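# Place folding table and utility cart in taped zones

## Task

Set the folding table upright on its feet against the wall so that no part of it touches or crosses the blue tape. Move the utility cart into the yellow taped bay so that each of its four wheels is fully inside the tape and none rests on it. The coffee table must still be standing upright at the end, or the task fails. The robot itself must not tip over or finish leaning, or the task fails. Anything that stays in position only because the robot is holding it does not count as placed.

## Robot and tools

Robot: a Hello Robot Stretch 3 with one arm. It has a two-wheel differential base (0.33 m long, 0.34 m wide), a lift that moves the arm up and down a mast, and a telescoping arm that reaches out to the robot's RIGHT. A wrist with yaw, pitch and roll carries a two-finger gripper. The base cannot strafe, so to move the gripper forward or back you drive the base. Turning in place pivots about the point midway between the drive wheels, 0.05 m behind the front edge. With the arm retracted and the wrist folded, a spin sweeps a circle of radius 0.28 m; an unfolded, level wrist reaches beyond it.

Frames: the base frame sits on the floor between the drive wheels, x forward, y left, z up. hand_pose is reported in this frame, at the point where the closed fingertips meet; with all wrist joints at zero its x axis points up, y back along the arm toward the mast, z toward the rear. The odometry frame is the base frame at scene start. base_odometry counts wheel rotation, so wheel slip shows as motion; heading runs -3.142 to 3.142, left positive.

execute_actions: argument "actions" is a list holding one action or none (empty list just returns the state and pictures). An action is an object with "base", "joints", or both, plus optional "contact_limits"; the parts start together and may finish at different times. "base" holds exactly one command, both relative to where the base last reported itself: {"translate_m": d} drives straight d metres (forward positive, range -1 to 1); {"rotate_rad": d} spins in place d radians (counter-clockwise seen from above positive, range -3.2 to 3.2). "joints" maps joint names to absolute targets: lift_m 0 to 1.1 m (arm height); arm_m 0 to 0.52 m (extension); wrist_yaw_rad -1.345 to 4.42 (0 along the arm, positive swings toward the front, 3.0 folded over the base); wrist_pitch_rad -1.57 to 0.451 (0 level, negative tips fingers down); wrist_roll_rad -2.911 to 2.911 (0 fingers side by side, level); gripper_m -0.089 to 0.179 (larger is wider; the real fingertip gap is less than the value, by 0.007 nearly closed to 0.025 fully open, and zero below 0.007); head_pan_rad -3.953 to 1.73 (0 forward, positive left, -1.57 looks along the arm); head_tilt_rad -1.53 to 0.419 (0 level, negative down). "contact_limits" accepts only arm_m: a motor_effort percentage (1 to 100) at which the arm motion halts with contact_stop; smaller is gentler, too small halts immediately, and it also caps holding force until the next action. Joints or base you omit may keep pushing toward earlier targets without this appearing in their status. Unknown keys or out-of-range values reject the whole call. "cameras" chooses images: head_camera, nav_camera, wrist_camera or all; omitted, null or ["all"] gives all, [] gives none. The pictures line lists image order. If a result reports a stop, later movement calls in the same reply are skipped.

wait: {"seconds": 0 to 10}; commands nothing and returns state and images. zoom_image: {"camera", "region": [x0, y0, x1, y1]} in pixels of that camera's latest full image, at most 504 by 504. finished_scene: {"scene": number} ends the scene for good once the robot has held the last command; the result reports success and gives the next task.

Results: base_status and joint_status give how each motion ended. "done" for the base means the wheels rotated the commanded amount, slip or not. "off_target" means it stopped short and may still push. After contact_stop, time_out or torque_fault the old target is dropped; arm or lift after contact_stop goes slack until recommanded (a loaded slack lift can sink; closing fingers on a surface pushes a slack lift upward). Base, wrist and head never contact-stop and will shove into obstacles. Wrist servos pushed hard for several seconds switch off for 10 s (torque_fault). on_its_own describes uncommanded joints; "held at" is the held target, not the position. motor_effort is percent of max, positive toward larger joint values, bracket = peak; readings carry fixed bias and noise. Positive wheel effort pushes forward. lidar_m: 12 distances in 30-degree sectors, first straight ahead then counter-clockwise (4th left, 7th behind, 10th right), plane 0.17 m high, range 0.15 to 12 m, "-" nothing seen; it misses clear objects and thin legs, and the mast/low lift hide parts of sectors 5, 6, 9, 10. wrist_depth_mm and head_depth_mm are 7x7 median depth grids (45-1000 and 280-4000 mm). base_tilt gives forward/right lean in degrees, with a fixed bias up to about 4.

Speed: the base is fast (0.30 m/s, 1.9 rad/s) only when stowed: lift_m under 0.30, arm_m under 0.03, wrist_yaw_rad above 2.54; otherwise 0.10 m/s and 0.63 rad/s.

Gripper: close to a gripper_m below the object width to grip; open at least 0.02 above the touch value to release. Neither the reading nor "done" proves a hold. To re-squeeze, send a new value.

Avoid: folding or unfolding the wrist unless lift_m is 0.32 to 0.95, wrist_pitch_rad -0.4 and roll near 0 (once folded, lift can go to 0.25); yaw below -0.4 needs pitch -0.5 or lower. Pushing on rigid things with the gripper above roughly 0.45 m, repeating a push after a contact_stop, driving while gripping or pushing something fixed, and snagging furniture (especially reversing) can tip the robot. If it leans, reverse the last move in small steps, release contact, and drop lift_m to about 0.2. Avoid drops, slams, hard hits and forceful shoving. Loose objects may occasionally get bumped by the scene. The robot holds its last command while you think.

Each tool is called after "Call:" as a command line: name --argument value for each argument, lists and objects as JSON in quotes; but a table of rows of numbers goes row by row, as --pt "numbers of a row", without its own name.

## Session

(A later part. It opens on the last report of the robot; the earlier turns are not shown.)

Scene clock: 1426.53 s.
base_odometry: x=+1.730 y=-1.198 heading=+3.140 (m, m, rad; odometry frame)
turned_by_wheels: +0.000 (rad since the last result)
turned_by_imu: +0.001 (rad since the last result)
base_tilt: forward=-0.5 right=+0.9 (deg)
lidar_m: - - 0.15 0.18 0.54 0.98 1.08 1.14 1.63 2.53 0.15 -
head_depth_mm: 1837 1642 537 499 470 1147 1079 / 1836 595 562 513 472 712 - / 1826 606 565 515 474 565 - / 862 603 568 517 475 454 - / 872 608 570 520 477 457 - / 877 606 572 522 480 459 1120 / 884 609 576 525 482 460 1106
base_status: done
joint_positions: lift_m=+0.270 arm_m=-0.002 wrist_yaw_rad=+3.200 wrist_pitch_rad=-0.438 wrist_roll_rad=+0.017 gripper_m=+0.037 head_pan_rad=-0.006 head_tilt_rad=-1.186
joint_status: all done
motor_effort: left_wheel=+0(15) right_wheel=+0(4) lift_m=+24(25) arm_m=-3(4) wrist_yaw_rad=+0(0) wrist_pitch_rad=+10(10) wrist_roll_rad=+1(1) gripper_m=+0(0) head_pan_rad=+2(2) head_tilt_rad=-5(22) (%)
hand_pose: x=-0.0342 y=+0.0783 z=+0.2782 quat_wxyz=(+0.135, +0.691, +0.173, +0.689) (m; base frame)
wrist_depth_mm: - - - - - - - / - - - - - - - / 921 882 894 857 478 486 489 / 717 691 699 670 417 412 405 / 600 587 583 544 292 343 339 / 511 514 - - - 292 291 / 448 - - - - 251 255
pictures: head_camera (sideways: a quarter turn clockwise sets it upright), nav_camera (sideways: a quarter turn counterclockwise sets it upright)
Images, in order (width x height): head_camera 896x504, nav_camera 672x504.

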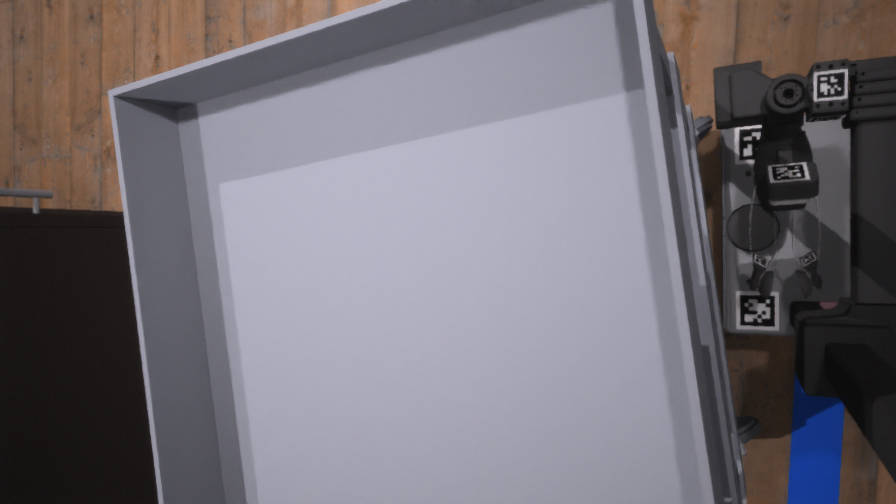

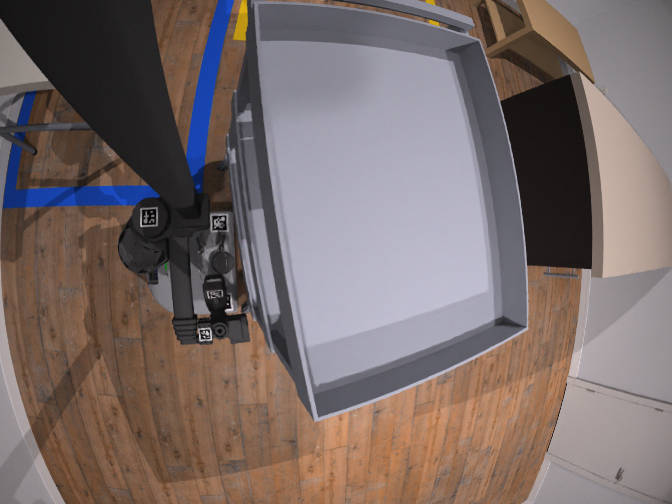

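Call:
execute_actions --actions '[{"base":{"translate_m":-0.32},"joints":{"head_tilt_rad":-1.0,"head_pan_rad":0.5}}]' --cameras '[]'

Call:
execute_actions --actions '[{"base":{"rotate_rad":-0.9}}]' --cameras '["head_camera"]'

Scene clock: 1468.23 s.
base_odometry: x=+2.050 y=-1.199 heading=+3.140 (m, m, rad; odometry frame)
turned_by_wheels: +0.000 (rad since the last result)
turned_by_imu: +0.001 (rad since the last result)
base_tilt: forward=-0.4 right=+0.9 (deg)
lidar_m: 0.38 0.39 0.49 0.41 1.01 0.72 0.76 0.80 1.15 2.51 2.66 0.41
head_depth_mm: 1045 779 663 566 846 1102 1082 / 1095 791 667 585 875 1163 1079 / 1159 796 670 910 896 1186 1087 / 2369 801 675 932 1155 1209 1103 / 2225 766 679 942 1195 1210 1111 / 2391 714 645 1468 1368 1213 1102 / 2483 2147 644 1555 1364 1220 1090
base_status: done
joint_positions: lift_m=+0.270 arm_m=-0.002 wrist_yaw_rad=+3.200 wrist_pitch_rad=-0.438 wrist_roll_rad=+0.017 gripper_m=+0.037 head_pan_rad=+0.493 head_tilt_rad=-1.000
joint_status: all done
motor_effort: left_wheel=+1(5) right_wheel=+0(4) lift_m=+24(24) arm_m=-3(4) wrist_yaw_rad=+0(0) wrist_pitch_rad=+10(10) wrist_roll_rad=+1(1) gripper_m=+0(1) head_pan_rad=+2(26) head_tilt_rad=+0(13) (%)
hand_pose: x=-0.0342 y=+0.0783 z=+0.2782 quat_wxyz=(+0.135, +0.691, +0.173, +0.689) (m; base frame)
wrist_depth_mm: 785 - - - - - - / 803 - - - - - - / 767 923 894 837 829 800 737 / 703 715 711 652 659 659 604 / 602 594 577 560 571 551 498 / 509 505 - - - 471 463 / 446 - - - - 406 406
pictures: none
No camera images: the call's "cameras" was empty. Leave "cameras" out to get every camera's image.

Scene clock: 1469.93 s.
base_odometry: x=+2.050 y=-1.199 heading=+2.240 (m, m, rad; odometry frame)
turned_by_wheels: -0.900 (rad since the last result)
turned_by_imu: -0.885 (rad since the last result)
base_tilt: forward=-0.3 right=+0.9 (deg)
lidar_m: 2.83 0.39 0.38 0.40 2.23 0.41 0.72 0.76 0.76 0.85 1.41 2.51
head_depth_mm: 2536 2063 1750 1513 1332 1194 1079 / 2538 2070 1763 1522 1347 1198 1087 / 2567 2085 1764 1529 1341 1200 1089 / 2572 2104 617 818 1134 1206 1102 / 2611 2118 677 919 901 1177 1111 / 2546 792 682 582 874 1123 1095 / 2508 796 686 560 863 1065 1091
base_status: done
joint_positions: lift_m=+0.270 arm_m=-0.002 wrist_yaw_rad=+3.200 wrist_pitch_rad=-0.438 wrist_roll_rad=+0.017 gripper_m=+0.037 head_pan_rad=+0.493 head_tilt_rad=-1.000
joint_status: not commanded
motor_effort: left_wheel=+2(8) right_wheel=-2(5) lift_m=+25(24) arm_m=-3(3) wrist_yaw_rad=-1(0) wrist_pitch_rad=+10(10) wrist_roll_rad=+1(1) gripper_m=-1(0) head_pan_rad=+2(2) head_tilt_rad=+0(0) (%)
hand_pose: x=-0.0342 y=+0.0783 z=+0.2782 quat_wxyz=(+0.135, +0.691, +0.173, +0.689) (m; base frame)
wrist_depth_mm: - - - - 832 - 862 / - - - 562 718 698 654 / 940 900 886 571 479 421 501 / 712 732 710 640 658 460 383 / 558 594 585 567 576 544 532 / 491 505 - - - 463 462 / 445 - - - - 409 402
pictures: head_camera (sideways: a quarter turn clockwise sets it upright)
Images, in order (width x height): head_camera 896x504.

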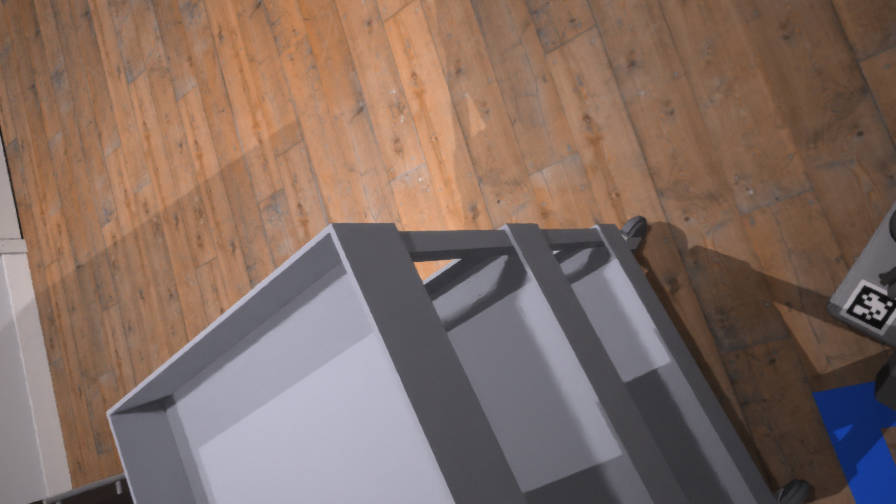

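Call:
execute_actions --actions '[{"base":{"rotate_rad":-0.1}}]' --cameras '[]'

Call:
execute_actions --actions '[{"base":{"translate_m":0.86},"joints":{"head_pan_rad":1.6,"head_tilt_rad":-1.0}}]' --cameras '["head_camera"]'

Scene clock: 1482.67 s.
base_odometry: x=+2.050 y=-1.199 heading=+2.140 (m, m, rad; odometry frame)
turned_by_wheels: -0.100 (rad since the last result)
turned_by_imu: -0.097 (rad since the last result)
base_tilt: forward=-0.3 right=+1.0 (deg)
lidar_m: 2.71 0.41 0.38 0.39 0.51 0.41 0.72 0.72 0.76 0.82 1.23 2.51
head_depth_mm: 2537 2060 1751 1511 1333 1188 1078 / 2535 2093 1760 1515 1335 1194 1087 / 2564 2105 1762 1526 1342 1201 1085 / 2597 2123 1784 1509 1284 1206 1104 / 2595 2132 650 918 901 1180 1109 / 2602 2147 684 584 874 1109 1095 / 2563 794 687 563 862 1047 1092
base_status: done
joint_positions: lift_m=+0.270 arm_m=-0.002 wrist_yaw_rad=+3.200 wrist_pitch_rad=-0.438 wrist_roll_rad=+0.017 gripper_m=+0.037 head_pan_rad=+0.493 head_tilt_rad=-1.000
joint_status: not commanded
motor_effort: left_wheel=+2(7) right_wheel=-2(5) lift_m=+24(24) arm_m=-4(4) wrist_yaw_rad=+0(1) wrist_pitch_rad=+10(10) wrist_roll_rad=+1(1) gripper_m=+0(0) head_pan_rad=+2(3) head_tilt_rad=+0(0) (%)
hand_pose: x=-0.0342 y=+0.0783 z=+0.2782 quat_wxyz=(+0.135, +0.691, +0.173, +0.689) (m; base frame)
wrist_depth_mm: - - - - 842 941 893 / - - - 684 710 687 662 / 946 894 896 527 460 420 390 / 726 710 689 674 645 453 390 / 602 587 591 563 565 543 532 / 484 508 - - - 470 459 / 423 - - - - 406 405
pictures: none
No camera images: the call's "cameras" was empty. Leave "cameras" out to get every camera's image.

Scene clock: 1487.30 s.
base_odometry: x=+1.586 y=-0.475 heading=+2.141 (m, m, rad; odometry frame)
turned_by_wheels: +0.000 (rad since the last result)
turned_by_imu: +0.000 (rad since the last result)
base_tilt: forward=-0.4 right=+1.0 (deg)
lidar_m: 1.96 2.49 1.98 0.98 0.56 0.53 1.24 1.28 1.27 1.37 1.85 1.83
head_depth_mm: 1739 2022 1753 1514 1327 1189 1082 / 1434 1802 1749 1523 1339 1196 1083 / 1215 1460 1726 1526 1340 1199 1085 / 1054 1232 1488 1529 1350 1207 - / 932 1079 1329 1534 1378 - - / 923 1143 1487 1550 - 1203 - / 1028 1239 1500 - - 1175 1117
base_status: done
joint_positions: lift_m=+0.270 arm_m=-0.002 wrist_yaw_rad=+3.200 wrist_pitch_rad=-0.438 wrist_roll_rad=+0.017 gripper_m=+0.037 head_pan_rad=+1.593 head_tilt_rad=-1.000
joint_status: all done
motor_effort: left_wheel=+3(9) right_wheel=-2(3) lift_m=+24(24) arm_m=-3(3) wrist_yaw_rad=+0(0) wrist_pitch_rad=+10(10) wrist_roll_rad=+1(1) gripper_m=+0(0) head_pan_rad=+2(34) head_tilt_rad=+0(0) (%)
hand_pose: x=-0.0342 y=+0.0783 z=+0.2782 quat_wxyz=(+0.135, +0.691, +0.173, +0.689) (m; base frame)
wrist_depth_mm: - - - - - - - / 857 738 647 - - - - / 477 563 722 858 830 814 794 / 472 699 700 682 666 649 638 / 599 592 572 562 565 546 533 / 490 511 - - - 468 456 / 440 - - - - 408 402
pictures: head_camera (sideways: a quarter turn clockwise sets it upright)
Images, in order (width x height): head_camera 896x504.

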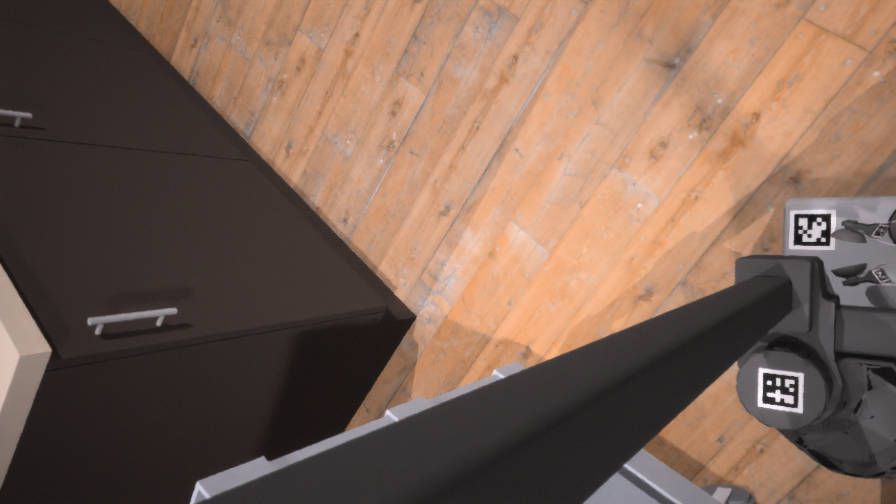

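Call:
execute_actions --actions '[{"base":{"rotate_rad":2.52},"joints":{"head_pan_rad":0.0,"head_tilt_rad":-1.0}}]' --cameras '["head_camera","nav_camera"]'

Scene clock: 1503.93 s.
base_odometry: x=+1.586 y=-0.475 heading=-1.623 (m, m, rad; odometry frame)
turned_by_wheels: +2.520 (rad since the last result)
turned_by_imu: +2.478 (rad since the last result)
base_tilt: forward=-0.3 right=+0.9 (deg)
lidar_m: 0.53 1.23 1.31 1.27 1.32 1.80 1.83 1.90 2.55 2.47 1.02 0.59
head_depth_mm: 910 785 1017 1015 1315 1190 1080 / 967 791 1040 1016 1296 1194 1089 / 977 795 688 1003 1277 1199 1094 / 973 803 678 984 1284 1207 1096 / 962 851 1675 1516 1354 1213 1098 / 2560 2134 1791 1549 1364 1216 1096 / 2532 2141 1800 1550 1369 1223 1104
base_status: done
joint_positions: lift_m=+0.270 arm_m=-0.002 wrist_yaw_rad=+3.200 wrist_pitch_rad=-0.438 wrist_roll_rad=+0.017 gripper_m=+0.037 head_pan_rad=+0.007 head_tilt_rad=-1.000
joint_status: all done
motor_effort: left_wheel=-1(5) right_wheel=+2(7) lift_m=+24(24) arm_m=-4(4) wrist_yaw_rad=+0(0) wrist_pitch_rad=+10(10) wrist_roll_rad=+1(1) gripper_m=+0(1) head_pan_rad=-3(35) head_tilt_rad=+0(2) (%)
hand_pose: x=-0.0342 y=+0.0783 z=+0.2782 quat_wxyz=(+0.135, +0.691, +0.173, +0.689) (m; base frame)
wrist_depth_mm: - - - - - - - / - - - - - - - / 959 910 895 863 835 809 801 / 720 700 703 686 659 656 643 / 596 580 574 563 569 541 530 / 506 511 - - - 470 458 / 443 - - - - 412 402
pictures: head_camera (sideways: a quarter turn clockwise sets it upright), nav_camera (sideways: a quarter turn counterclockwise sets it upright)
Images, in order (width x height): head_camera 896x504, nav_camera 672x504.

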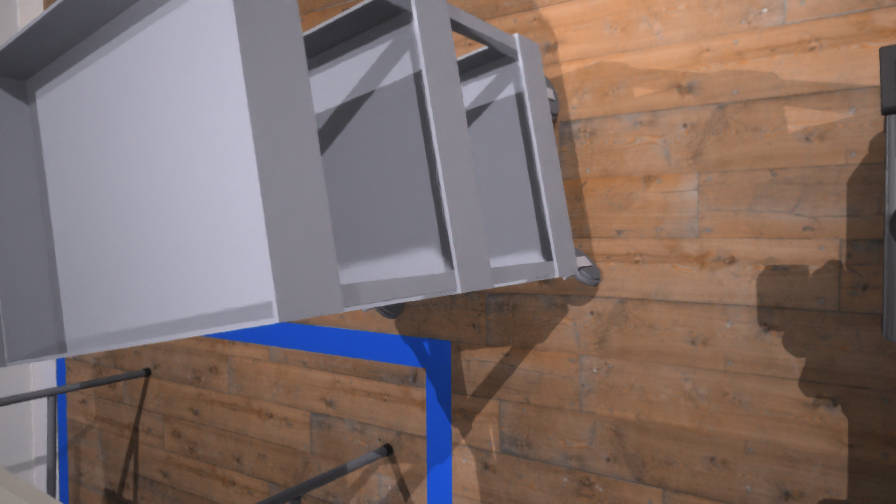

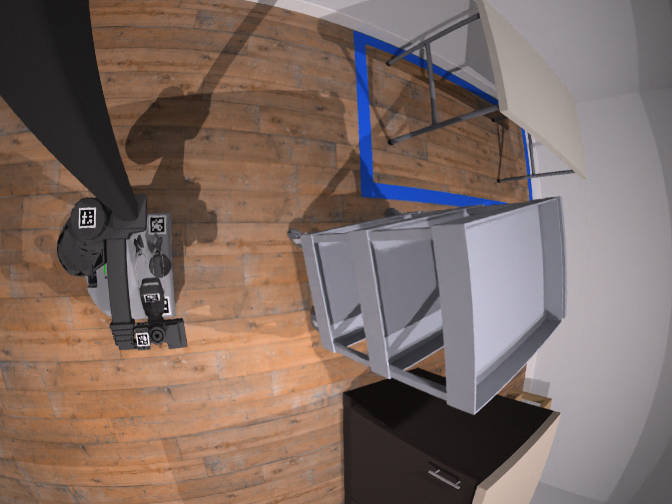

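Call:
execute_actions --actions '[{"base":{"rotate_rad":-0.12}}]' --cameras '[]'

Call:
execute_actions --actions '[{"base":{"translate_m":0.42}}]' --cameras '[]'

Call:
execute_actions --actions '[{"base":{"translate_m":0.25},"joints":{"head_tilt_rad":-0.9}}]' --cameras '["head_camera","nav_camera"]'

Scene clock: 1538.80 s.
base_odometry: x=+1.586 y=-0.475 heading=-1.743 (m, m, rad; odometry frame)
turned_by_wheels: -0.120 (rad since the last result)
turned_by_imu: -0.117 (rad since the last result)
base_tilt: forward=-0.5 right=+0.9 (deg)
lidar_m: 0.53 0.53 1.37 1.27 1.28 1.62 1.83 1.85 2.33 2.48 1.16 0.63
head_depth_mm: 2539 738 995 1477 1333 1194 1079 / 912 790 1044 1095 1319 1197 1089 / 975 796 1049 1020 1304 1201 1091 / 986 803 690 1007 1283 1209 1094 / 971 808 680 976 1309 1212 1096 / 966 835 1720 1550 1358 1215 1097 / 2441 2145 1803 1554 1367 1220 1100
base_status: done
joint_positions: lift_m=+0.270 arm_m=-0.002 wrist_yaw_rad=+3.200 wrist_pitch_rad=-0.438 wrist_roll_rad=+0.017 gripper_m=+0.037 head_pan_rad=+0.007 head_tilt_rad=-1.000
joint_status: not commanded
motor_effort: left_wheel=+2(6) right_wheel=-2(4) lift_m=+24(25) arm_m=-4(4) wrist_yaw_rad=+0(1) wrist_pitch_rad=+10(10) wrist_roll_rad=+1(1) gripper_m=+0(0) head_pan_rad=-3(2) head_tilt_rad=+0(0) (%)
hand_pose: x=-0.0342 y=+0.0783 z=+0.2782 quat_wxyz=(+0.135, +0.691, +0.173, +0.689) (m; base frame)
wrist_depth_mm: - - - - - - - / - - - - - - - / 935 909 891 852 830 806 788 / 743 706 708 682 657 649 636 / 597 587 581 568 571 551 537 / 510 512 - - - 472 461 / 444 - - - - 409 407
pictures: none
No camera images: the call's "cameras" was empty. Leave "cameras" out to get every camera's image.

Scene clock: 1541.93 s.
base_odometry: x=+1.514 y=-0.889 heading=-1.743 (m, m, rad; odometry frame)
turned_by_wheels: +0.000 (rad since the last result)
turned_by_imu: +0.000 (rad since the last result)
base_tilt: forward=-0.3 right=+0.8 (deg)
lidar_m: 0.15 - 0.15 1.31 1.33 1.68 2.24 2.27 2.60 2.16 0.28 0.15
head_depth_mm: 2348 2066 629 573 506 765 1078 / 2327 744 668 578 508 705 1085 / 2246 777 670 580 510 477 1074 / 2283 769 676 583 512 471 1024 / 2267 761 679 586 515 459 857 / 2277 753 684 588 516 460 1069 / 2231 744 687 579 496 448 1090
base_status: done
joint_positions: lift_m=+0.270 arm_m=-0.002 wrist_yaw_rad=+3.200 wrist_pitch_rad=-0.438 wrist_roll_rad=+0.017 gripper_m=+0.037 head_pan_rad=+0.007 head_tilt_rad=-1.000
joint_status: not commanded
motor_effort: left_wheel=+2(10) right_wheel=-2(4) lift_m=+24(24) arm_m=-4(4) wrist_yaw_rad=-1(0) wrist_pitch_rad=+10(10) wrist_roll_rad=+1(0) gripper_m=+0(0) head_pan_rad=-3(3) head_tilt_rad=+0(0) (%)
hand_pose: x=-0.0342 y=+0.0783 z=+0.2782 quat_wxyz=(+0.135, +0.691, +0.173, +0.689) (m; base frame)
wrist_depth_mm: - - - - - - - / - - - - - - 170 / 951 899 907 863 840 810 178 / 735 716 709 686 667 657 199 / 596 587 576 568 574 515 263 / 501 516 - - - 257 282 / 443 - - - - 251 207
pictures: none
No camera images: the call's "cameras" was empty. Leave "cameras" out to get every camera's image.

Scene clock: 1544.30 s.
base_odometry: x=+1.471 y=-1.135 heading=-1.743 (m, m, rad; odometry frame)
turned_by_wheels: +0.000 (rad since the last result)
turned_by_imu: +0.007 (rad since the last result)
base_tilt: forward=-0.3 right=+0.9 (deg)
lidar_m: - - 0.78 1.34 1.36 1.72 2.48 2.51 2.57 0.35 0.15 -
head_depth_mm: 2061 2279 734 624 536 468 418 / 2050 2269 735 628 538 471 419 / 2019 2281 735 631 540 473 420 / 1996 2274 742 635 543 474 422 / 1976 2249 743 636 533 459 410 / 1968 2260 2024 1681 1441 1256 1115 / 1936 2235 2031 1689 1442 1261 1119
base_status: done
joint_positions: lift_m=+0.270 arm_m=-0.002 wrist_yaw_rad=+3.200 wrist_pitch_rad=-0.438 wrist_roll_rad=+0.017 gripper_m=+0.037 head_pan_rad=+0.006 head_tilt_rad=-0.898
joint_status: all done
motor_effort: left_wheel=+1(53) right_wheel=+0(10) lift_m=+24(24) arm_m=-4(4) wrist_yaw_rad=-1(0) wrist_pitch_rad=+10(10) wrist_roll_rad=+1(1) gripper_m=-1(0) head_pan_rad=-3(2) head_tilt_rad=-1(8) (%)
hand_pose: x=-0.0342 y=+0.0783 z=+0.2782 quat_wxyz=(+0.135, +0.691, +0.173, +0.689) (m; base frame)
wrist_depth_mm: - - - - - - - / - - - - - - - / 918 902 891 879 843 815 742 / 726 724 700 672 660 658 114 / 600 595 586 557 566 546 115 / 506 511 - - - 472 121 / 446 - - - - 167 136
pictures: head_camera (sideways: a quarter turn clockwise sets it upright), nav_camera (sideways: a quarter turn counterclockwise sets it upright)
Images, in order (width x height): head_camera 896x504, nav_camera 672x504.

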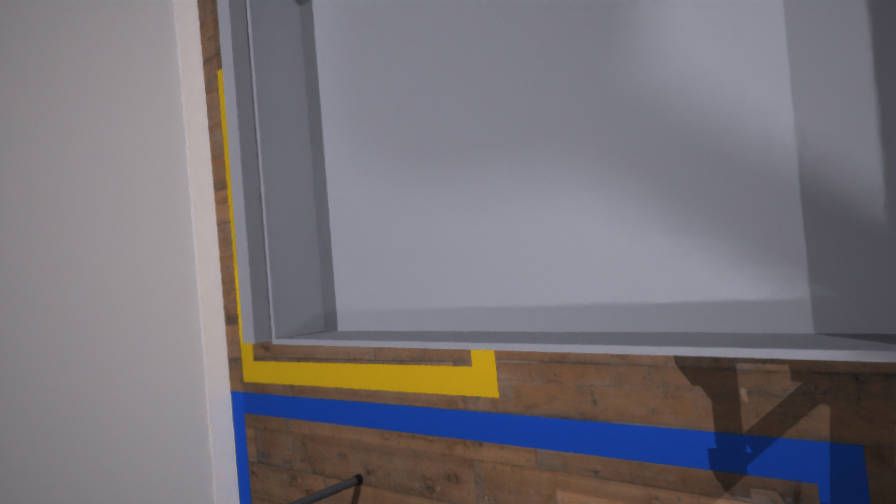

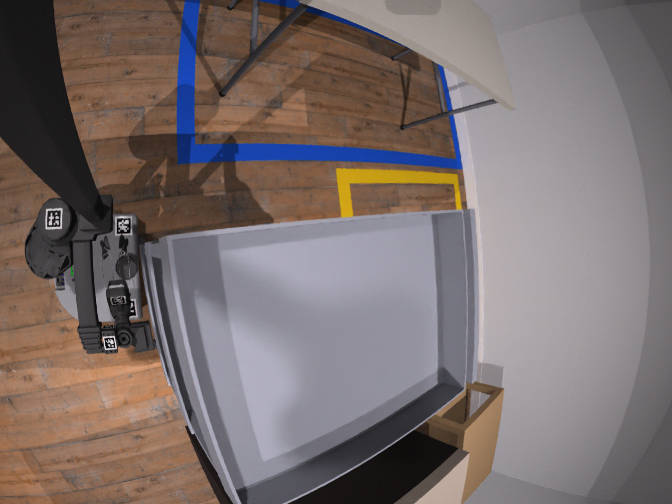

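Call:
execute_actions --actions '[{"base":{"rotate_rad":0.16}}]' --cameras '[]'

Call:
execute_actions --actions '[{"base":{"translate_m":0.3},"joints":{"head_tilt_rad":-0.8,"head_pan_rad":-0.3}}]' --cameras '["head_camera","nav_camera"]'

Scene clock: 1563.70 s.
base_odometry: x=+1.471 y=-1.135 heading=-1.583 (m, m, rad; odometry frame)
turned_by_wheels: +0.160 (rad since the last result)
turned_by_imu: +0.158 (rad since the last result)
base_tilt: forward=-0.4 right=+1.0 (deg)
lidar_m: - - 0.78 1.34 1.41 2.01 2.49 2.61 2.46 0.18 0.15 -
head_depth_mm: 1958 2222 728 625 537 469 418 / 1970 2246 732 628 539 471 418 / 1986 2247 727 632 539 472 420 / 2002 2250 750 634 531 474 422 / 2006 2261 2017 1671 1433 1227 429 / 2020 2295 1975 1684 1437 1257 1116 / 1931 2311 2038 1682 1439 1259 1117
base_status: done
joint_positions: lift_m=+0.270 arm_m=-0.002 wrist_yaw_rad=+3.200 wrist_pitch_rad=-0.438 wrist_roll_rad=+0.017 gripper_m=+0.037 head_pan_rad=+0.006 head_tilt_rad=-0.898
joint_status: not commanded
motor_effort: left_wheel=-1(6) right_wheel=+5(10) lift_m=+24(24) arm_m=-5(4) wrist_yaw_rad=+0(0) wrist_pitch_rad=+10(10) wrist_roll_rad=+1(1) gripper_m=-1(0) head_pan_rad=-2(2) head_tilt_rad=-1(1) (%)
hand_pose: x=-0.0342 y=+0.0783 z=+0.2782 quat_wxyz=(+0.135, +0.691, +0.173, +0.689) (m; base frame)
wrist_depth_mm: - - - - - - - / - - - - - - - / 956 915 893 855 834 810 774 / 735 713 707 677 653 652 641 / 594 590 579 557 569 542 522 / 507 515 - - - 464 128 / 448 - - - - 410 128
pictures: none
No camera images: the call's "cameras" was empty. Leave "cameras" out to get every camera's image.

Scene clock: 1566.33 s.
base_odometry: x=+1.468 y=-1.435 heading=-1.583 (m, m, rad; odometry frame)
turned_by_wheels: -0.001 (rad since the last result)
turned_by_imu: -0.007 (rad since the last result)
base_tilt: forward=-0.4 right=+0.9 (deg)
lidar_m: 1.95 1.37 0.64 0.65 1.39 1.97 2.78 2.92 0.62 0.18 0.15 0.21
head_depth_mm: 1867 2146 802 690 574 491 416 / 1822 2067 796 693 575 485 689 / 1770 2027 789 696 893 855 1037 / 1728 1971 2129 1783 1482 1294 1132 / 1689 1912 2129 1823 1523 1300 1135 / 1653 1853 2102 1851 1526 1306 1139 / 1599 1811 2084 1847 1534 1311 1146
base_status: done
joint_positions: lift_m=+0.270 arm_m=-0.002 wrist_yaw_rad=+3.197 wrist_pitch_rad=-0.438 wrist_roll_rad=+0.017 gripper_m=+0.037 head_pan_rad=-0.293 head_tilt_rad=-0.801
joint_status: all done
motor_effort: left_wheel=+2(13) right_wheel=+17(24) lift_m=+24(24) arm_m=-2(4) wrist_yaw_rad=+2(8) wrist_pitch_rad=+10(10) wrist_roll_rad=+1(1) gripper_m=-1(0) head_pan_rad=-3(21) head_tilt_rad=+0(8) (%)
hand_pose: x=-0.0336 y=+0.0784 z=+0.2782 quat_wxyz=(+0.136, +0.691, +0.172, +0.689) (m; base frame)
wrist_depth_mm: - - - - - - - / - - - - - - - / 950 915 902 854 841 801 795 / 722 725 708 676 670 654 647 / 595 584 578 569 570 543 540 / 508 516 - - - 467 457 / 438 - - - - 409 405
pictures: head_camera (sideways: a quarter turn clockwise sets it upright), nav_camera (sideways: a quarter turn counterclockwise sets it upright)
Images, in order (width x height): head_camera 896x504, nav_camera 672x504.

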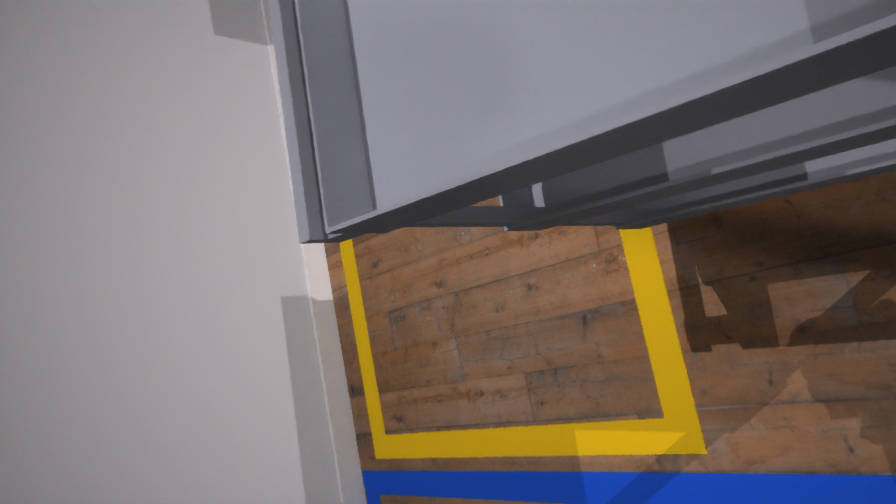

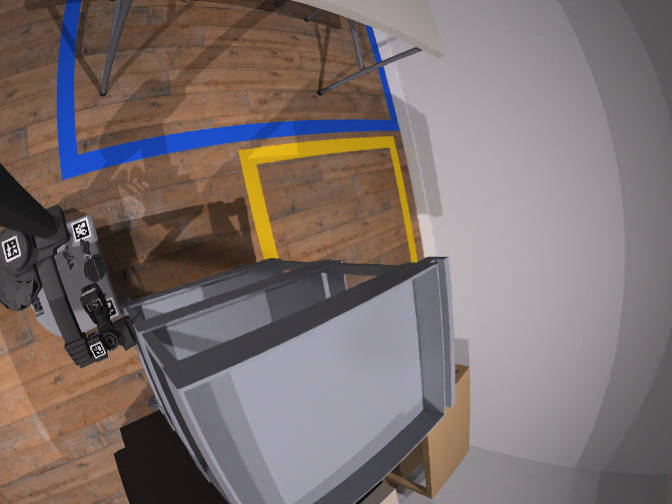

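Call:
execute_actions --actions '[{"base":{"translate_m":-0.35},"joints":{"head_tilt_rad":-1.0,"head_pan_rad":-0.6}}]' --cameras '["head_camera","nav_camera"]'

Scene clock: 1573.27 s.
base_odometry: x=+1.472 y=-1.085 heading=-1.583 (m, m, rad; odometry frame)
turned_by_wheels: +0.000 (rad since the last result)
turned_by_imu: +0.002 (rad since the last result)
base_tilt: forward=-0.4 right=+0.9 (deg)
lidar_m: 0.60 1.83 0.81 1.34 1.41 1.99 2.43 2.55 2.47 0.61 0.53 0.42
head_depth_mm: 751 742 793 988 1203 1196 1082 / 830 801 711 1008 1286 1202 1116 / 940 810 660 974 1258 1206 1106 / 982 818 685 959 1171 1208 1089 / 959 821 688 721 1271 1212 1096 / 941 828 725 1471 1373 1220 1103 / 920 883 1786 1570 1378 1227 1104
base_status: done
joint_positions: lift_m=+0.270 arm_m=-0.002 wrist_yaw_rad=+3.198 wrist_pitch_rad=-0.438 wrist_roll_rad=+0.017 gripper_m=+0.037 head_pan_rad=-0.593 head_tilt_rad=-0.988
joint_status: all done
motor_effort: left_wheel=+0(6) right_wheel=+1(10) lift_m=+24(24) arm_m=-2(2) wrist_yaw_rad=+1(2) wrist_pitch_rad=+10(10) wrist_roll_rad=+1(1) gripper_m=-1(1) head_pan_rad=-3(21) head_tilt_rad=-4(17) (%)
hand_pose: x=-0.0338 y=+0.0784 z=+0.2782 quat_wxyz=(+0.136, +0.691, +0.172, +0.689) (m; base frame)
wrist_depth_mm: - - - - - - - / - - - - - - - / 938 933 878 856 823 802 761 / 757 714 687 695 661 642 635 / 594 596 581 565 569 547 535 / 511 510 - - - 469 454 / 441 - - - - 405 405
pictures: head_camera (sideways: a quarter turn clockwise sets it upright), nav_camera (sideways: a quarter turn counterclockwise sets it upright)
Images, in order (width x height): head_camera 896x504, nav_camera 672x504.

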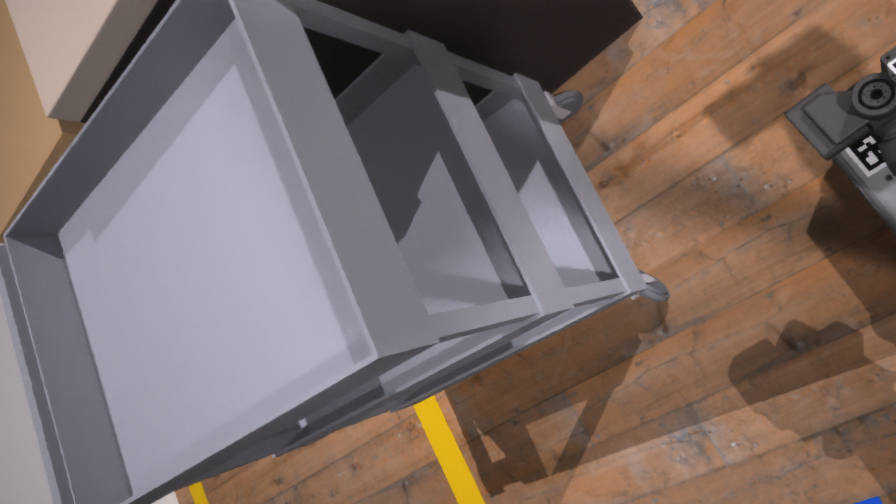

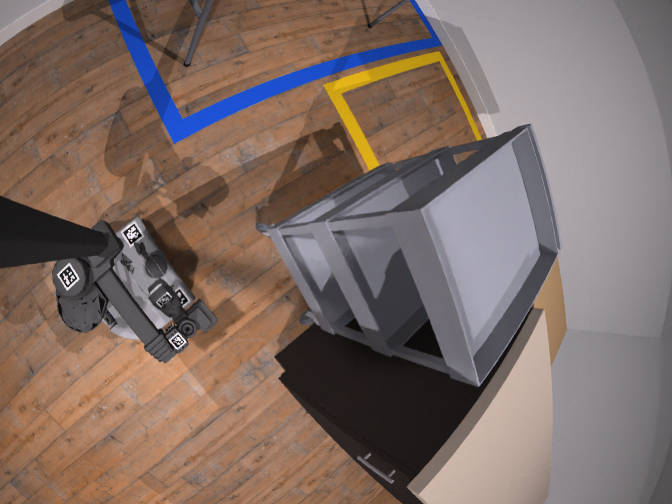

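Call:
execute_actions --actions '[{"base":{"rotate_rad":1.14},"joints":{"head_pan_rad":0,"head_tilt_rad":-1.0}}]' --cameras '[]'

Call:
execute_actions --actions '[{"base":{"translate_m":-0.35}}]' --cameras '[]'

Call:
execute_actions --actions '[{"base":{"rotate_rad":-1.05}}]' --cameras '["head_camera","nav_camera"]'

Scene clock: 1609.03 s.
base_odometry: x=+1.472 y=-1.085 heading=-0.444 (m, m, rad; odometry frame)
turned_by_wheels: +1.140 (rad since the last result)
turned_by_imu: +1.122 (rad since the last result)
base_tilt: forward=-0.2 right=+0.8 (deg)
lidar_m: 0.81 1.34 1.45 2.21 2.45 2.64 2.43 0.60 0.50 0.42 2.30 0.81
head_depth_mm: 1099 894 1775 1530 1340 1194 1082 / 1111 899 1708 1511 1348 1198 1085 / 1120 1569 1757 1542 1349 1207 1091 / 1274 1503 1719 1548 1360 1205 1092 / 1262 1473 1712 1555 1364 1215 1100 / 1210 1405 1657 1566 1368 1219 1100 / 1165 1346 1583 1572 1374 1225 1106
base_status: done
joint_positions: lift_m=+0.270 arm_m=-0.002 wrist_yaw_rad=+3.198 wrist_pitch_rad=-0.438 wrist_roll_rad=+0.017 gripper_m=+0.037 head_pan_rad=-0.007 head_tilt_rad=-0.988
joint_status: all done
motor_effort: left_wheel=-1(5) right_wheel=+2(6) lift_m=+24(24) arm_m=-2(2) wrist_yaw_rad=+1(1) wrist_pitch_rad=+10(10) wrist_roll_rad=+1(1) gripper_m=-1(0) head_pan_rad=+3(29) head_tilt_rad=-4(5) (%)
hand_pose: x=-0.0338 y=+0.0784 z=+0.2782 quat_wxyz=(+0.136, +0.691, +0.172, +0.689) (m; base frame)
wrist_depth_mm: - - - - - - - / - - - - - - - / 937 931 893 860 836 812 793 / 732 718 698 672 673 665 646 / 604 593 580 567 568 539 537 / 507 511 - - - 463 459 / 445 - - - - 408 404
pictures: none
No camera images: the call's "cameras" was empty. Leave "cameras" out to get every camera's image.

Scene clock: 1611.87 s.
base_odometry: x=+1.156 y=-0.935 heading=-0.444 (m, m, rad; odometry frame)
turned_by_wheels: +0.000 (rad since the last result)
turned_by_imu: +0.001 (rad since the last result)
base_tilt: forward=-0.3 right=+0.9 (deg)
lidar_m: 1.15 1.66 1.80 2.33 2.31 2.50 2.11 0.65 0.37 0.45 0.52 1.95
head_depth_mm: 1136 2085 1776 1526 1341 1195 1080 / 1107 2009 1781 1529 1344 1198 1084 / 1240 1970 1749 1543 1350 1203 1091 / 1604 1879 1797 1547 1354 1207 1094 / 1567 1824 1806 1558 1358 1217 1099 / 1505 1740 1816 1562 1367 1221 1097 / 1448 1663 1821 1572 1371 1223 1108
base_status: done
joint_positions: lift_m=+0.270 arm_m=-0.002 wrist_yaw_rad=+3.198 wrist_pitch_rad=-0.438 wrist_roll_rad=+0.017 gripper_m=+0.037 head_pan_rad=-0.007 head_tilt_rad=-0.989
joint_status: not commanded
motor_effort: left_wheel=-1(7) right_wheel=+2(4) lift_m=+24(24) arm_m=-2(1) wrist_yaw_rad=+1(1) wrist_pitch_rad=+10(10) wrist_roll_rad=+1(1) gripper_m=+1(0) head_pan_rad=+2(2) head_tilt_rad=-4(4) (%)
hand_pose: x=-0.0338 y=+0.0784 z=+0.2782 quat_wxyz=(+0.136, +0.691, +0.172, +0.689) (m; base frame)
wrist_depth_mm: - - - - - - - / - - - - - - - / 949 913 891 851 827 826 789 / 727 715 693 689 666 659 626 / 595 578 582 560 567 549 537 / 507 508 - - - 466 458 / 445 - - - - 406 400
pictures: none
No camera images: the call's "cameras" was empty. Leave "cameras" out to get every camera's image.

Scene clock: 1613.73 s.
base_odometry: x=+1.156 y=-0.935 heading=-1.494 (m, m, rad; odometry frame)
turned_by_wheels: -1.050 (rad since the last result)
turned_by_imu: -1.032 (rad since the last result)
base_tilt: forward=-0.4 right=+1.0 (deg)
lidar_m: 0.52 1.95 1.15 1.66 1.81 2.33 2.30 2.49 2.11 0.65 0.37 0.45
head_depth_mm: 951 798 651 955 1020 1041 1081 / 963 803 670 967 1213 1197 1086 / 967 811 667 992 1261 1205 1091 / 970 817 688 997 1268 1213 1091 / 2282 790 723 1029 1338 1215 1097 / 2327 2184 1816 1559 1367 1216 1100 / 2324 2181 1831 1566 1371 1223 1102
base_status: done
joint_positions: lift_m=+0.270 arm_m=-0.002 wrist_yaw_rad=+3.198 wrist_pitch_rad=-0.438 wrist_roll_rad=+0.017 gripper_m=+0.037 head_pan_rad=-0.007 head_tilt_rad=-0.989
joint_status: not commanded
motor_effort: left_wheel=+3(8) right_wheel=-1(5) lift_m=+24(24) arm_m=-2(2) wrist_yaw_rad=+1(1) wrist_pitch_rad=+10(10) wrist_roll_rad=+1(1) gripper_m=+0(0) head_pan_rad=+3(3) head_tilt_rad=-4(5) (%)
hand_pose: x=-0.0338 y=+0.0784 z=+0.2782 quat_wxyz=(+0.136, +0.691, +0.172, +0.689) (m; base frame)
wrist_depth_mm: - - - - - - - / - - - - - - - / 937 930 884 855 830 808 788 / 732 731 695 681 664 654 634 / 600 588 579 562 566 550 528 / 503 511 - - - 470 458 / 441 - - - - 410 403
pictures: head_camera (sideways: a quarter turn clockwise sets it upright), nav_camera (sideways: a quarter turn counterclockwise sets it upright)
Images, in order (width x height): head_camera 896x504, nav_camera 672x504.

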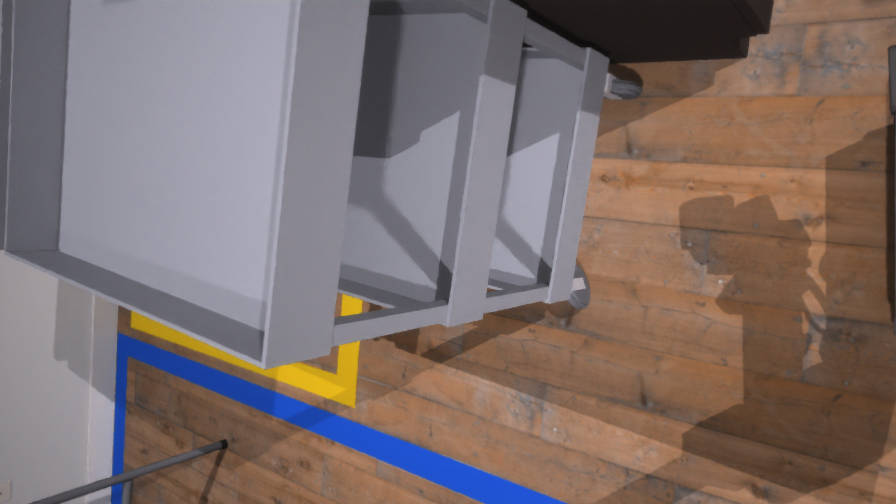

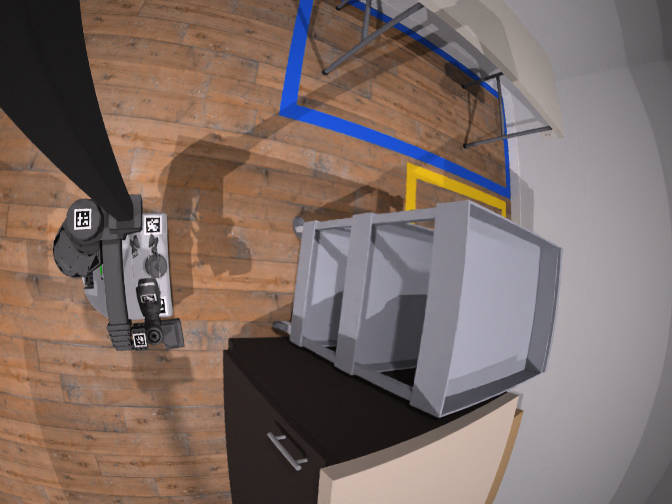

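Call:
execute_actions --actions '[{"base":{"translate_m":0.36}}]' --cameras '[]'

Call:
execute_actions --actions '[{"base":{"translate_m":0.2},"joints":{"head_tilt_rad":-0.85,"head_pan_rad":-0.2}}]' --cameras '["head_camera","nav_camera"]'

Scene clock: 1637.17 s.
base_odometry: x=+1.184 y=-1.294 heading=-1.493 (m, m, rad; odometry frame)
turned_by_wheels: +0.000 (rad since the last result)
turned_by_imu: +0.001 (rad since the last result)
base_tilt: forward=-0.3 right=+0.9 (deg)
lidar_m: 0.17 0.19 0.95 1.61 1.75 2.66 2.66 2.68 0.32 0.32 0.21 0.17
head_depth_mm: 1830 758 671 579 508 475 970 / 1831 770 677 582 511 478 1042 / 1859 776 679 584 513 693 1058 / 1913 775 683 588 515 751 1078 / 1950 2131 1729 569 518 736 1092 / 1977 2173 1817 1566 494 1201 1101 / 2009 2180 1827 1562 1377 1225 1100
base_status: done
joint_positions: lift_m=+0.270 arm_m=-0.002 wrist_yaw_rad=+3.198 wrist_pitch_rad=-0.438 wrist_roll_rad=+0.017 gripper_m=+0.037 head_pan_rad=-0.007 head_tilt_rad=-0.989
joint_status: not commanded
motor_effort: left_wheel=+2(8) right_wheel=-2(4) lift_m=+24(24) arm_m=-2(3) wrist_yaw_rad=+1(1) wrist_pitch_rad=+10(10) wrist_roll_rad=+1(1) gripper_m=+1(0) head_pan_rad=+2(2) head_tilt_rad=-4(4) (%)
hand_pose: x=-0.0338 y=+0.0784 z=+0.2782 quat_wxyz=(+0.136, +0.691, +0.172, +0.689) (m; base frame)
wrist_depth_mm: - - - - - - - / - - - - - - - / 935 909 896 856 841 835 786 / 730 707 701 676 665 650 639 / 602 593 581 569 566 548 529 / 503 512 - - - 472 461 / 444 - - - - 413 404
pictures: none
No camera images: the call's "cameras" was empty. Leave "cameras" out to get every camera's image.

Scene clock: 1639.53 s.
base_odometry: x=+1.199 y=-1.493 heading=-1.493 (m, m, rad; odometry frame)
turned_by_wheels: +0.000 (rad since the last result)
turned_by_imu: -0.013 (rad since the last result)
base_tilt: forward=-0.4 right=+0.9 (deg)
lidar_m: - - 1.61 0.89 1.72 2.59 2.85 0.44 0.35 0.18 0.15 -
head_depth_mm: 1673 1936 760 656 554 480 424 / 1668 1915 760 658 555 481 425 / 1657 1908 762 663 559 483 426 / 1645 1889 769 666 560 484 427 / 1630 1862 774 670 563 487 429 / 1623 1863 2078 1715 545 470 423 / 1615 1837 2055 1759 1483 1284 1091
base_status: done
joint_positions: lift_m=+0.270 arm_m=-0.002 wrist_yaw_rad=+3.199 wrist_pitch_rad=-0.438 wrist_roll_rad=+0.017 gripper_m=+0.037 head_pan_rad=-0.194 head_tilt_rad=-0.849
joint_status: all done
motor_effort: left_wheel=+1(8) right_wheel=+0(31) lift_m=+24(24) arm_m=-3(3) wrist_yaw_rad=+0(2) wrist_pitch_rad=+10(10) wrist_roll_rad=+1(1) gripper_m=+0(1) head_pan_rad=-3(17) head_tilt_rad=-1(12) (%)
hand_pose: x=-0.0341 y=+0.0784 z=+0.2782 quat_wxyz=(+0.135, +0.691, +0.173, +0.689) (m; base frame)
wrist_depth_mm: - - - - - - - / - - - - - - - / 938 906 886 852 835 803 785 / 734 725 717 690 672 655 620 / 611 586 581 560 569 546 176 / 505 510 - - - 470 183 / 445 - - - - 246 202
pictures: head_camera (sideways: a quarter turn clockwise sets it upright), nav_camera (sideways: a quarter turn counterclockwise sets it upright)
Images, in order (width x height): head_camera 896x504, nav_camera 672x504.

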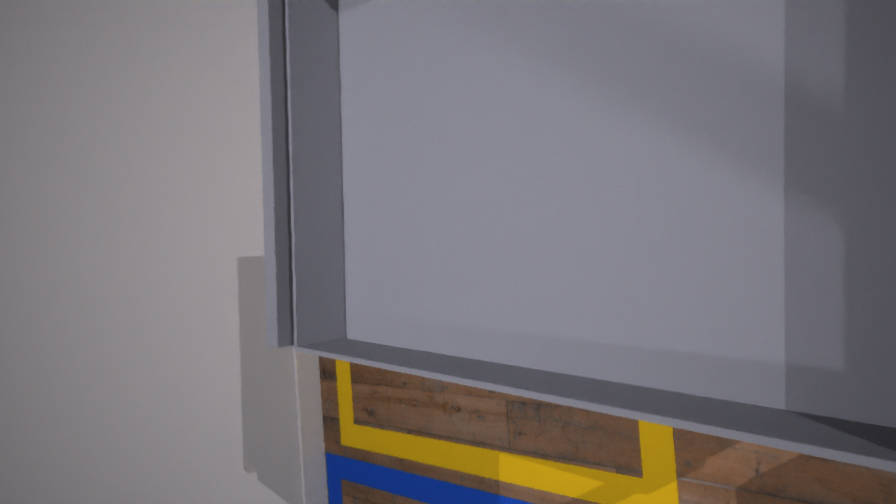

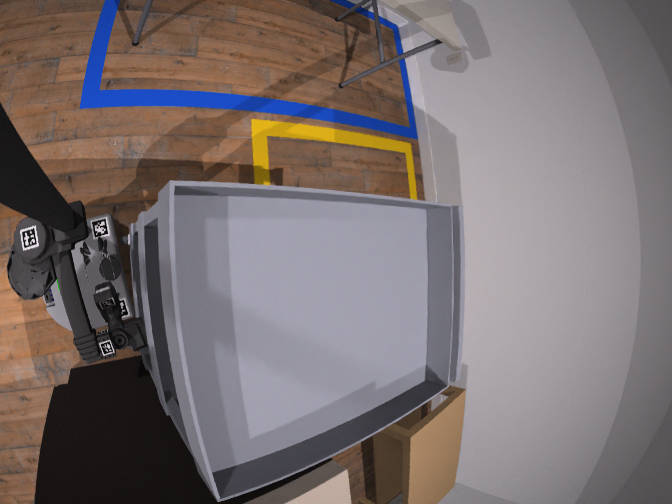

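Call:
execute_actions --actions '[{"base":{"translate_m":0.25},"joints":{"head_tilt_rad":-0.85,"head_pan_rad":-0.1}}]' --cameras '["head_camera","nav_camera"]'

Scene clock: 1650.67 s.
base_odometry: x=+1.219 y=-1.742 heading=-1.493 (m, m, rad; odometry frame)
turned_by_wheels: +0.000 (rad since the last result)
turned_by_imu: +0.001 (rad since the last result)
base_tilt: forward=-0.4 right=+1.0 (deg)
lidar_m: - 2.00 1.58 0.88 1.69 2.54 3.08 0.47 0.38 0.18 0.15 -
head_depth_mm: 1424 1625 750 656 554 479 424 / 1413 1626 759 659 556 481 424 / 1424 1634 770 662 559 483 426 / 1421 1630 1824 649 549 485 428 / 1433 1638 1933 1751 1471 477 417 / 1431 1640 1940 1753 1482 1280 1123 / 1435 1652 1945 1764 1485 1286 1133
base_status: done
joint_positions: lift_m=+0.270 arm_m=-0.002 wrist_yaw_rad=+3.199 wrist_pitch_rad=-0.438 wrist_roll_rad=+0.017 gripper_m=+0.037 head_pan_rad=-0.107 head_tilt_rad=-0.849
joint_status: all done
motor_effort: left_wheel=+1(7) right_wheel=-1(11) lift_m=+24(24) arm_m=-2(2) wrist_yaw_rad=+1(0) wrist_pitch_rad=+10(10) wrist_roll_rad=+1(1) gripper_m=-1(0) head_pan_rad=+2(12) head_tilt_rad=-1(2) (%)
hand_pose: x=-0.0341 y=+0.0784 z=+0.2782 quat_wxyz=(+0.135, +0.691, +0.173, +0.689) (m; base frame)
wrist_depth_mm: - - - - - - - / - - - - - - - / 963 900 894 859 822 801 778 / 741 720 697 679 668 656 640 / 600 590 575 568 578 541 533 / 508 512 - - - 466 462 / 447 - - - - 411 393
pictures: head_camera (sideways: a quarter turn clockwise sets it upright), nav_camera (sideways: a quarter turn counterclockwise sets it upright)
Images, in order (width x height): head_camera 896x504, nav_camera 672x504.

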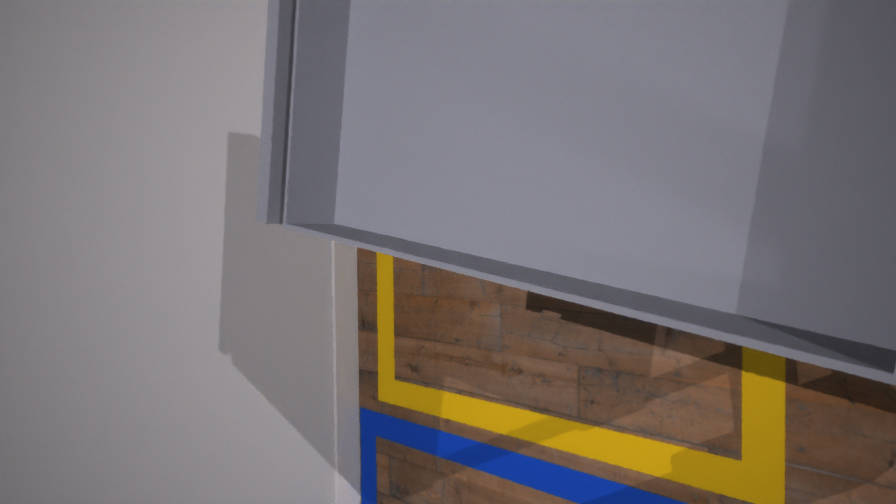

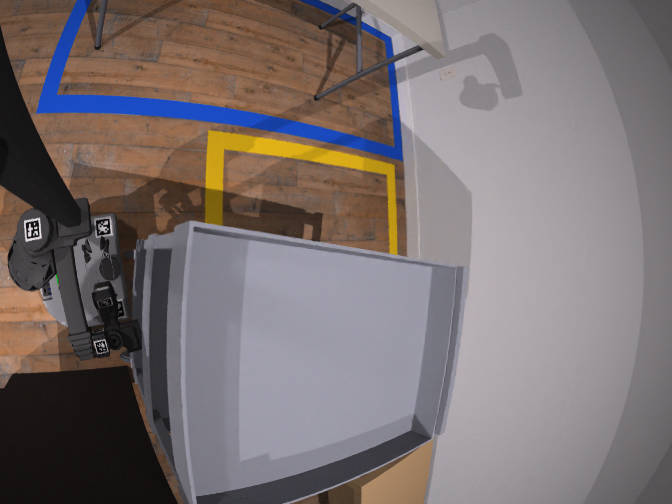

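Call:
execute_actions --actions '[{"base":{"translate_m":-0.3},"joints":{"head_tilt_rad":-1.05,"head_pan_rad":-0.25}}]' --cameras '["head_camera","nav_camera"]'

Scene clock: 1732.90 s.
base_odometry: x=+1.195 y=-1.443 heading=-1.493 (m, m, rad; odometry frame)
turned_by_wheels: +0.000 (rad since the last result)
turned_by_imu: +0.001 (rad since the last result)
base_tilt: forward=-0.4 right=+0.9 (deg)
lidar_m: 0.38 1.48 0.91 0.91 1.73 2.60 2.80 2.73 0.34 0.34 0.36 0.38
head_depth_mm: 842 744 638 771 870 1025 1051 / 857 748 642 889 1057 1184 1111 / 856 754 645 891 1062 1190 1111 / 878 758 647 894 1067 1197 1102 / 869 763 652 859 1013 1201 1103 / 1742 771 640 708 1339 1205 1096 / 1760 1979 1751 1516 1344 1206 1100
base_status: done
joint_positions: lift_m=+0.270 arm_m=-0.002 wrist_yaw_rad=+3.199 wrist_pitch_rad=-0.438 wrist_roll_rad=+0.017 gripper_m=+0.037 head_pan_rad=-0.243 head_tilt_rad=-1.038
joint_status: all done
motor_effort: left_wheel=+1(5) right_wheel=-1(4) lift_m=+24(24) arm_m=-2(3) wrist_yaw_rad=+0(1) wrist_pitch_rad=+10(10) wrist_roll_rad=+1(1) gripper_m=+0(0) head_pan_rad=-3(15) head_tilt_rad=-5(16) (%)
hand_pose: x=-0.0341 y=+0.0784 z=+0.2782 quat_wxyz=(+0.135, +0.691, +0.173, +0.689) (m; base frame)
wrist_depth_mm: - - - - - - - / - - - - - - - / 949 918 897 847 839 825 800 / 729 721 712 674 665 646 635 / 599 590 580 564 567 546 530 / 506 512 - - - 471 461 / 443 - - - - 409 405
pictures: head_camera (sideways: a quarter turn clockwise sets it upright), nav_camera (sideways: a quarter turn counterclockwise sets it upright)
Images, in order (width x height): head_camera 896x504, nav_camera 672x504.

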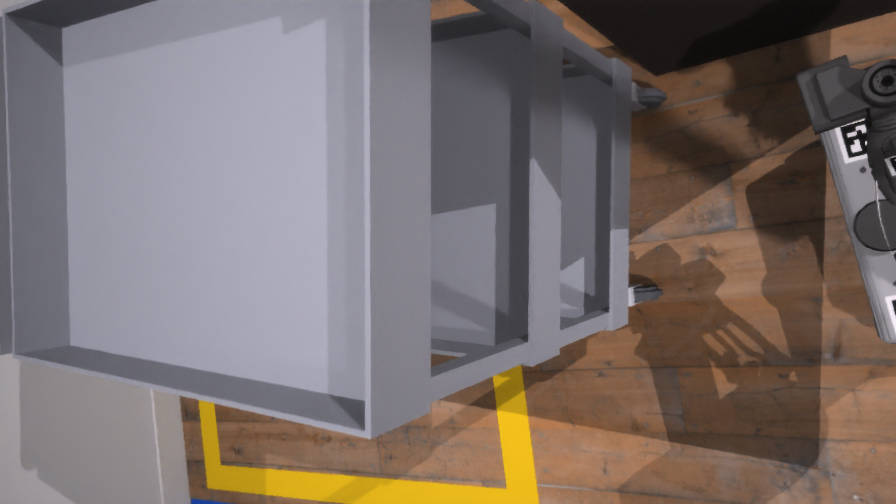

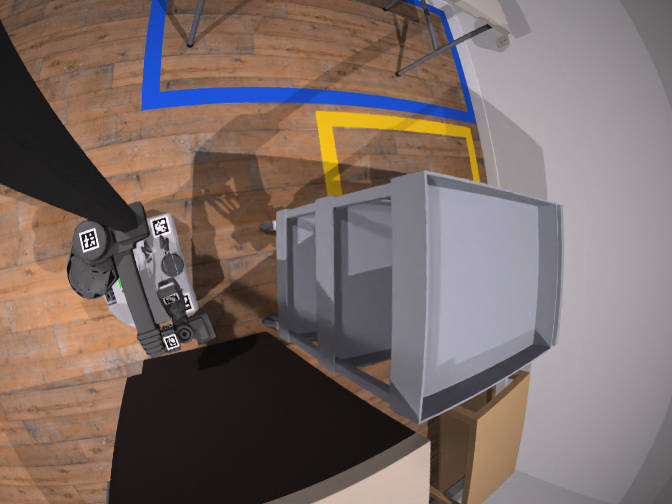

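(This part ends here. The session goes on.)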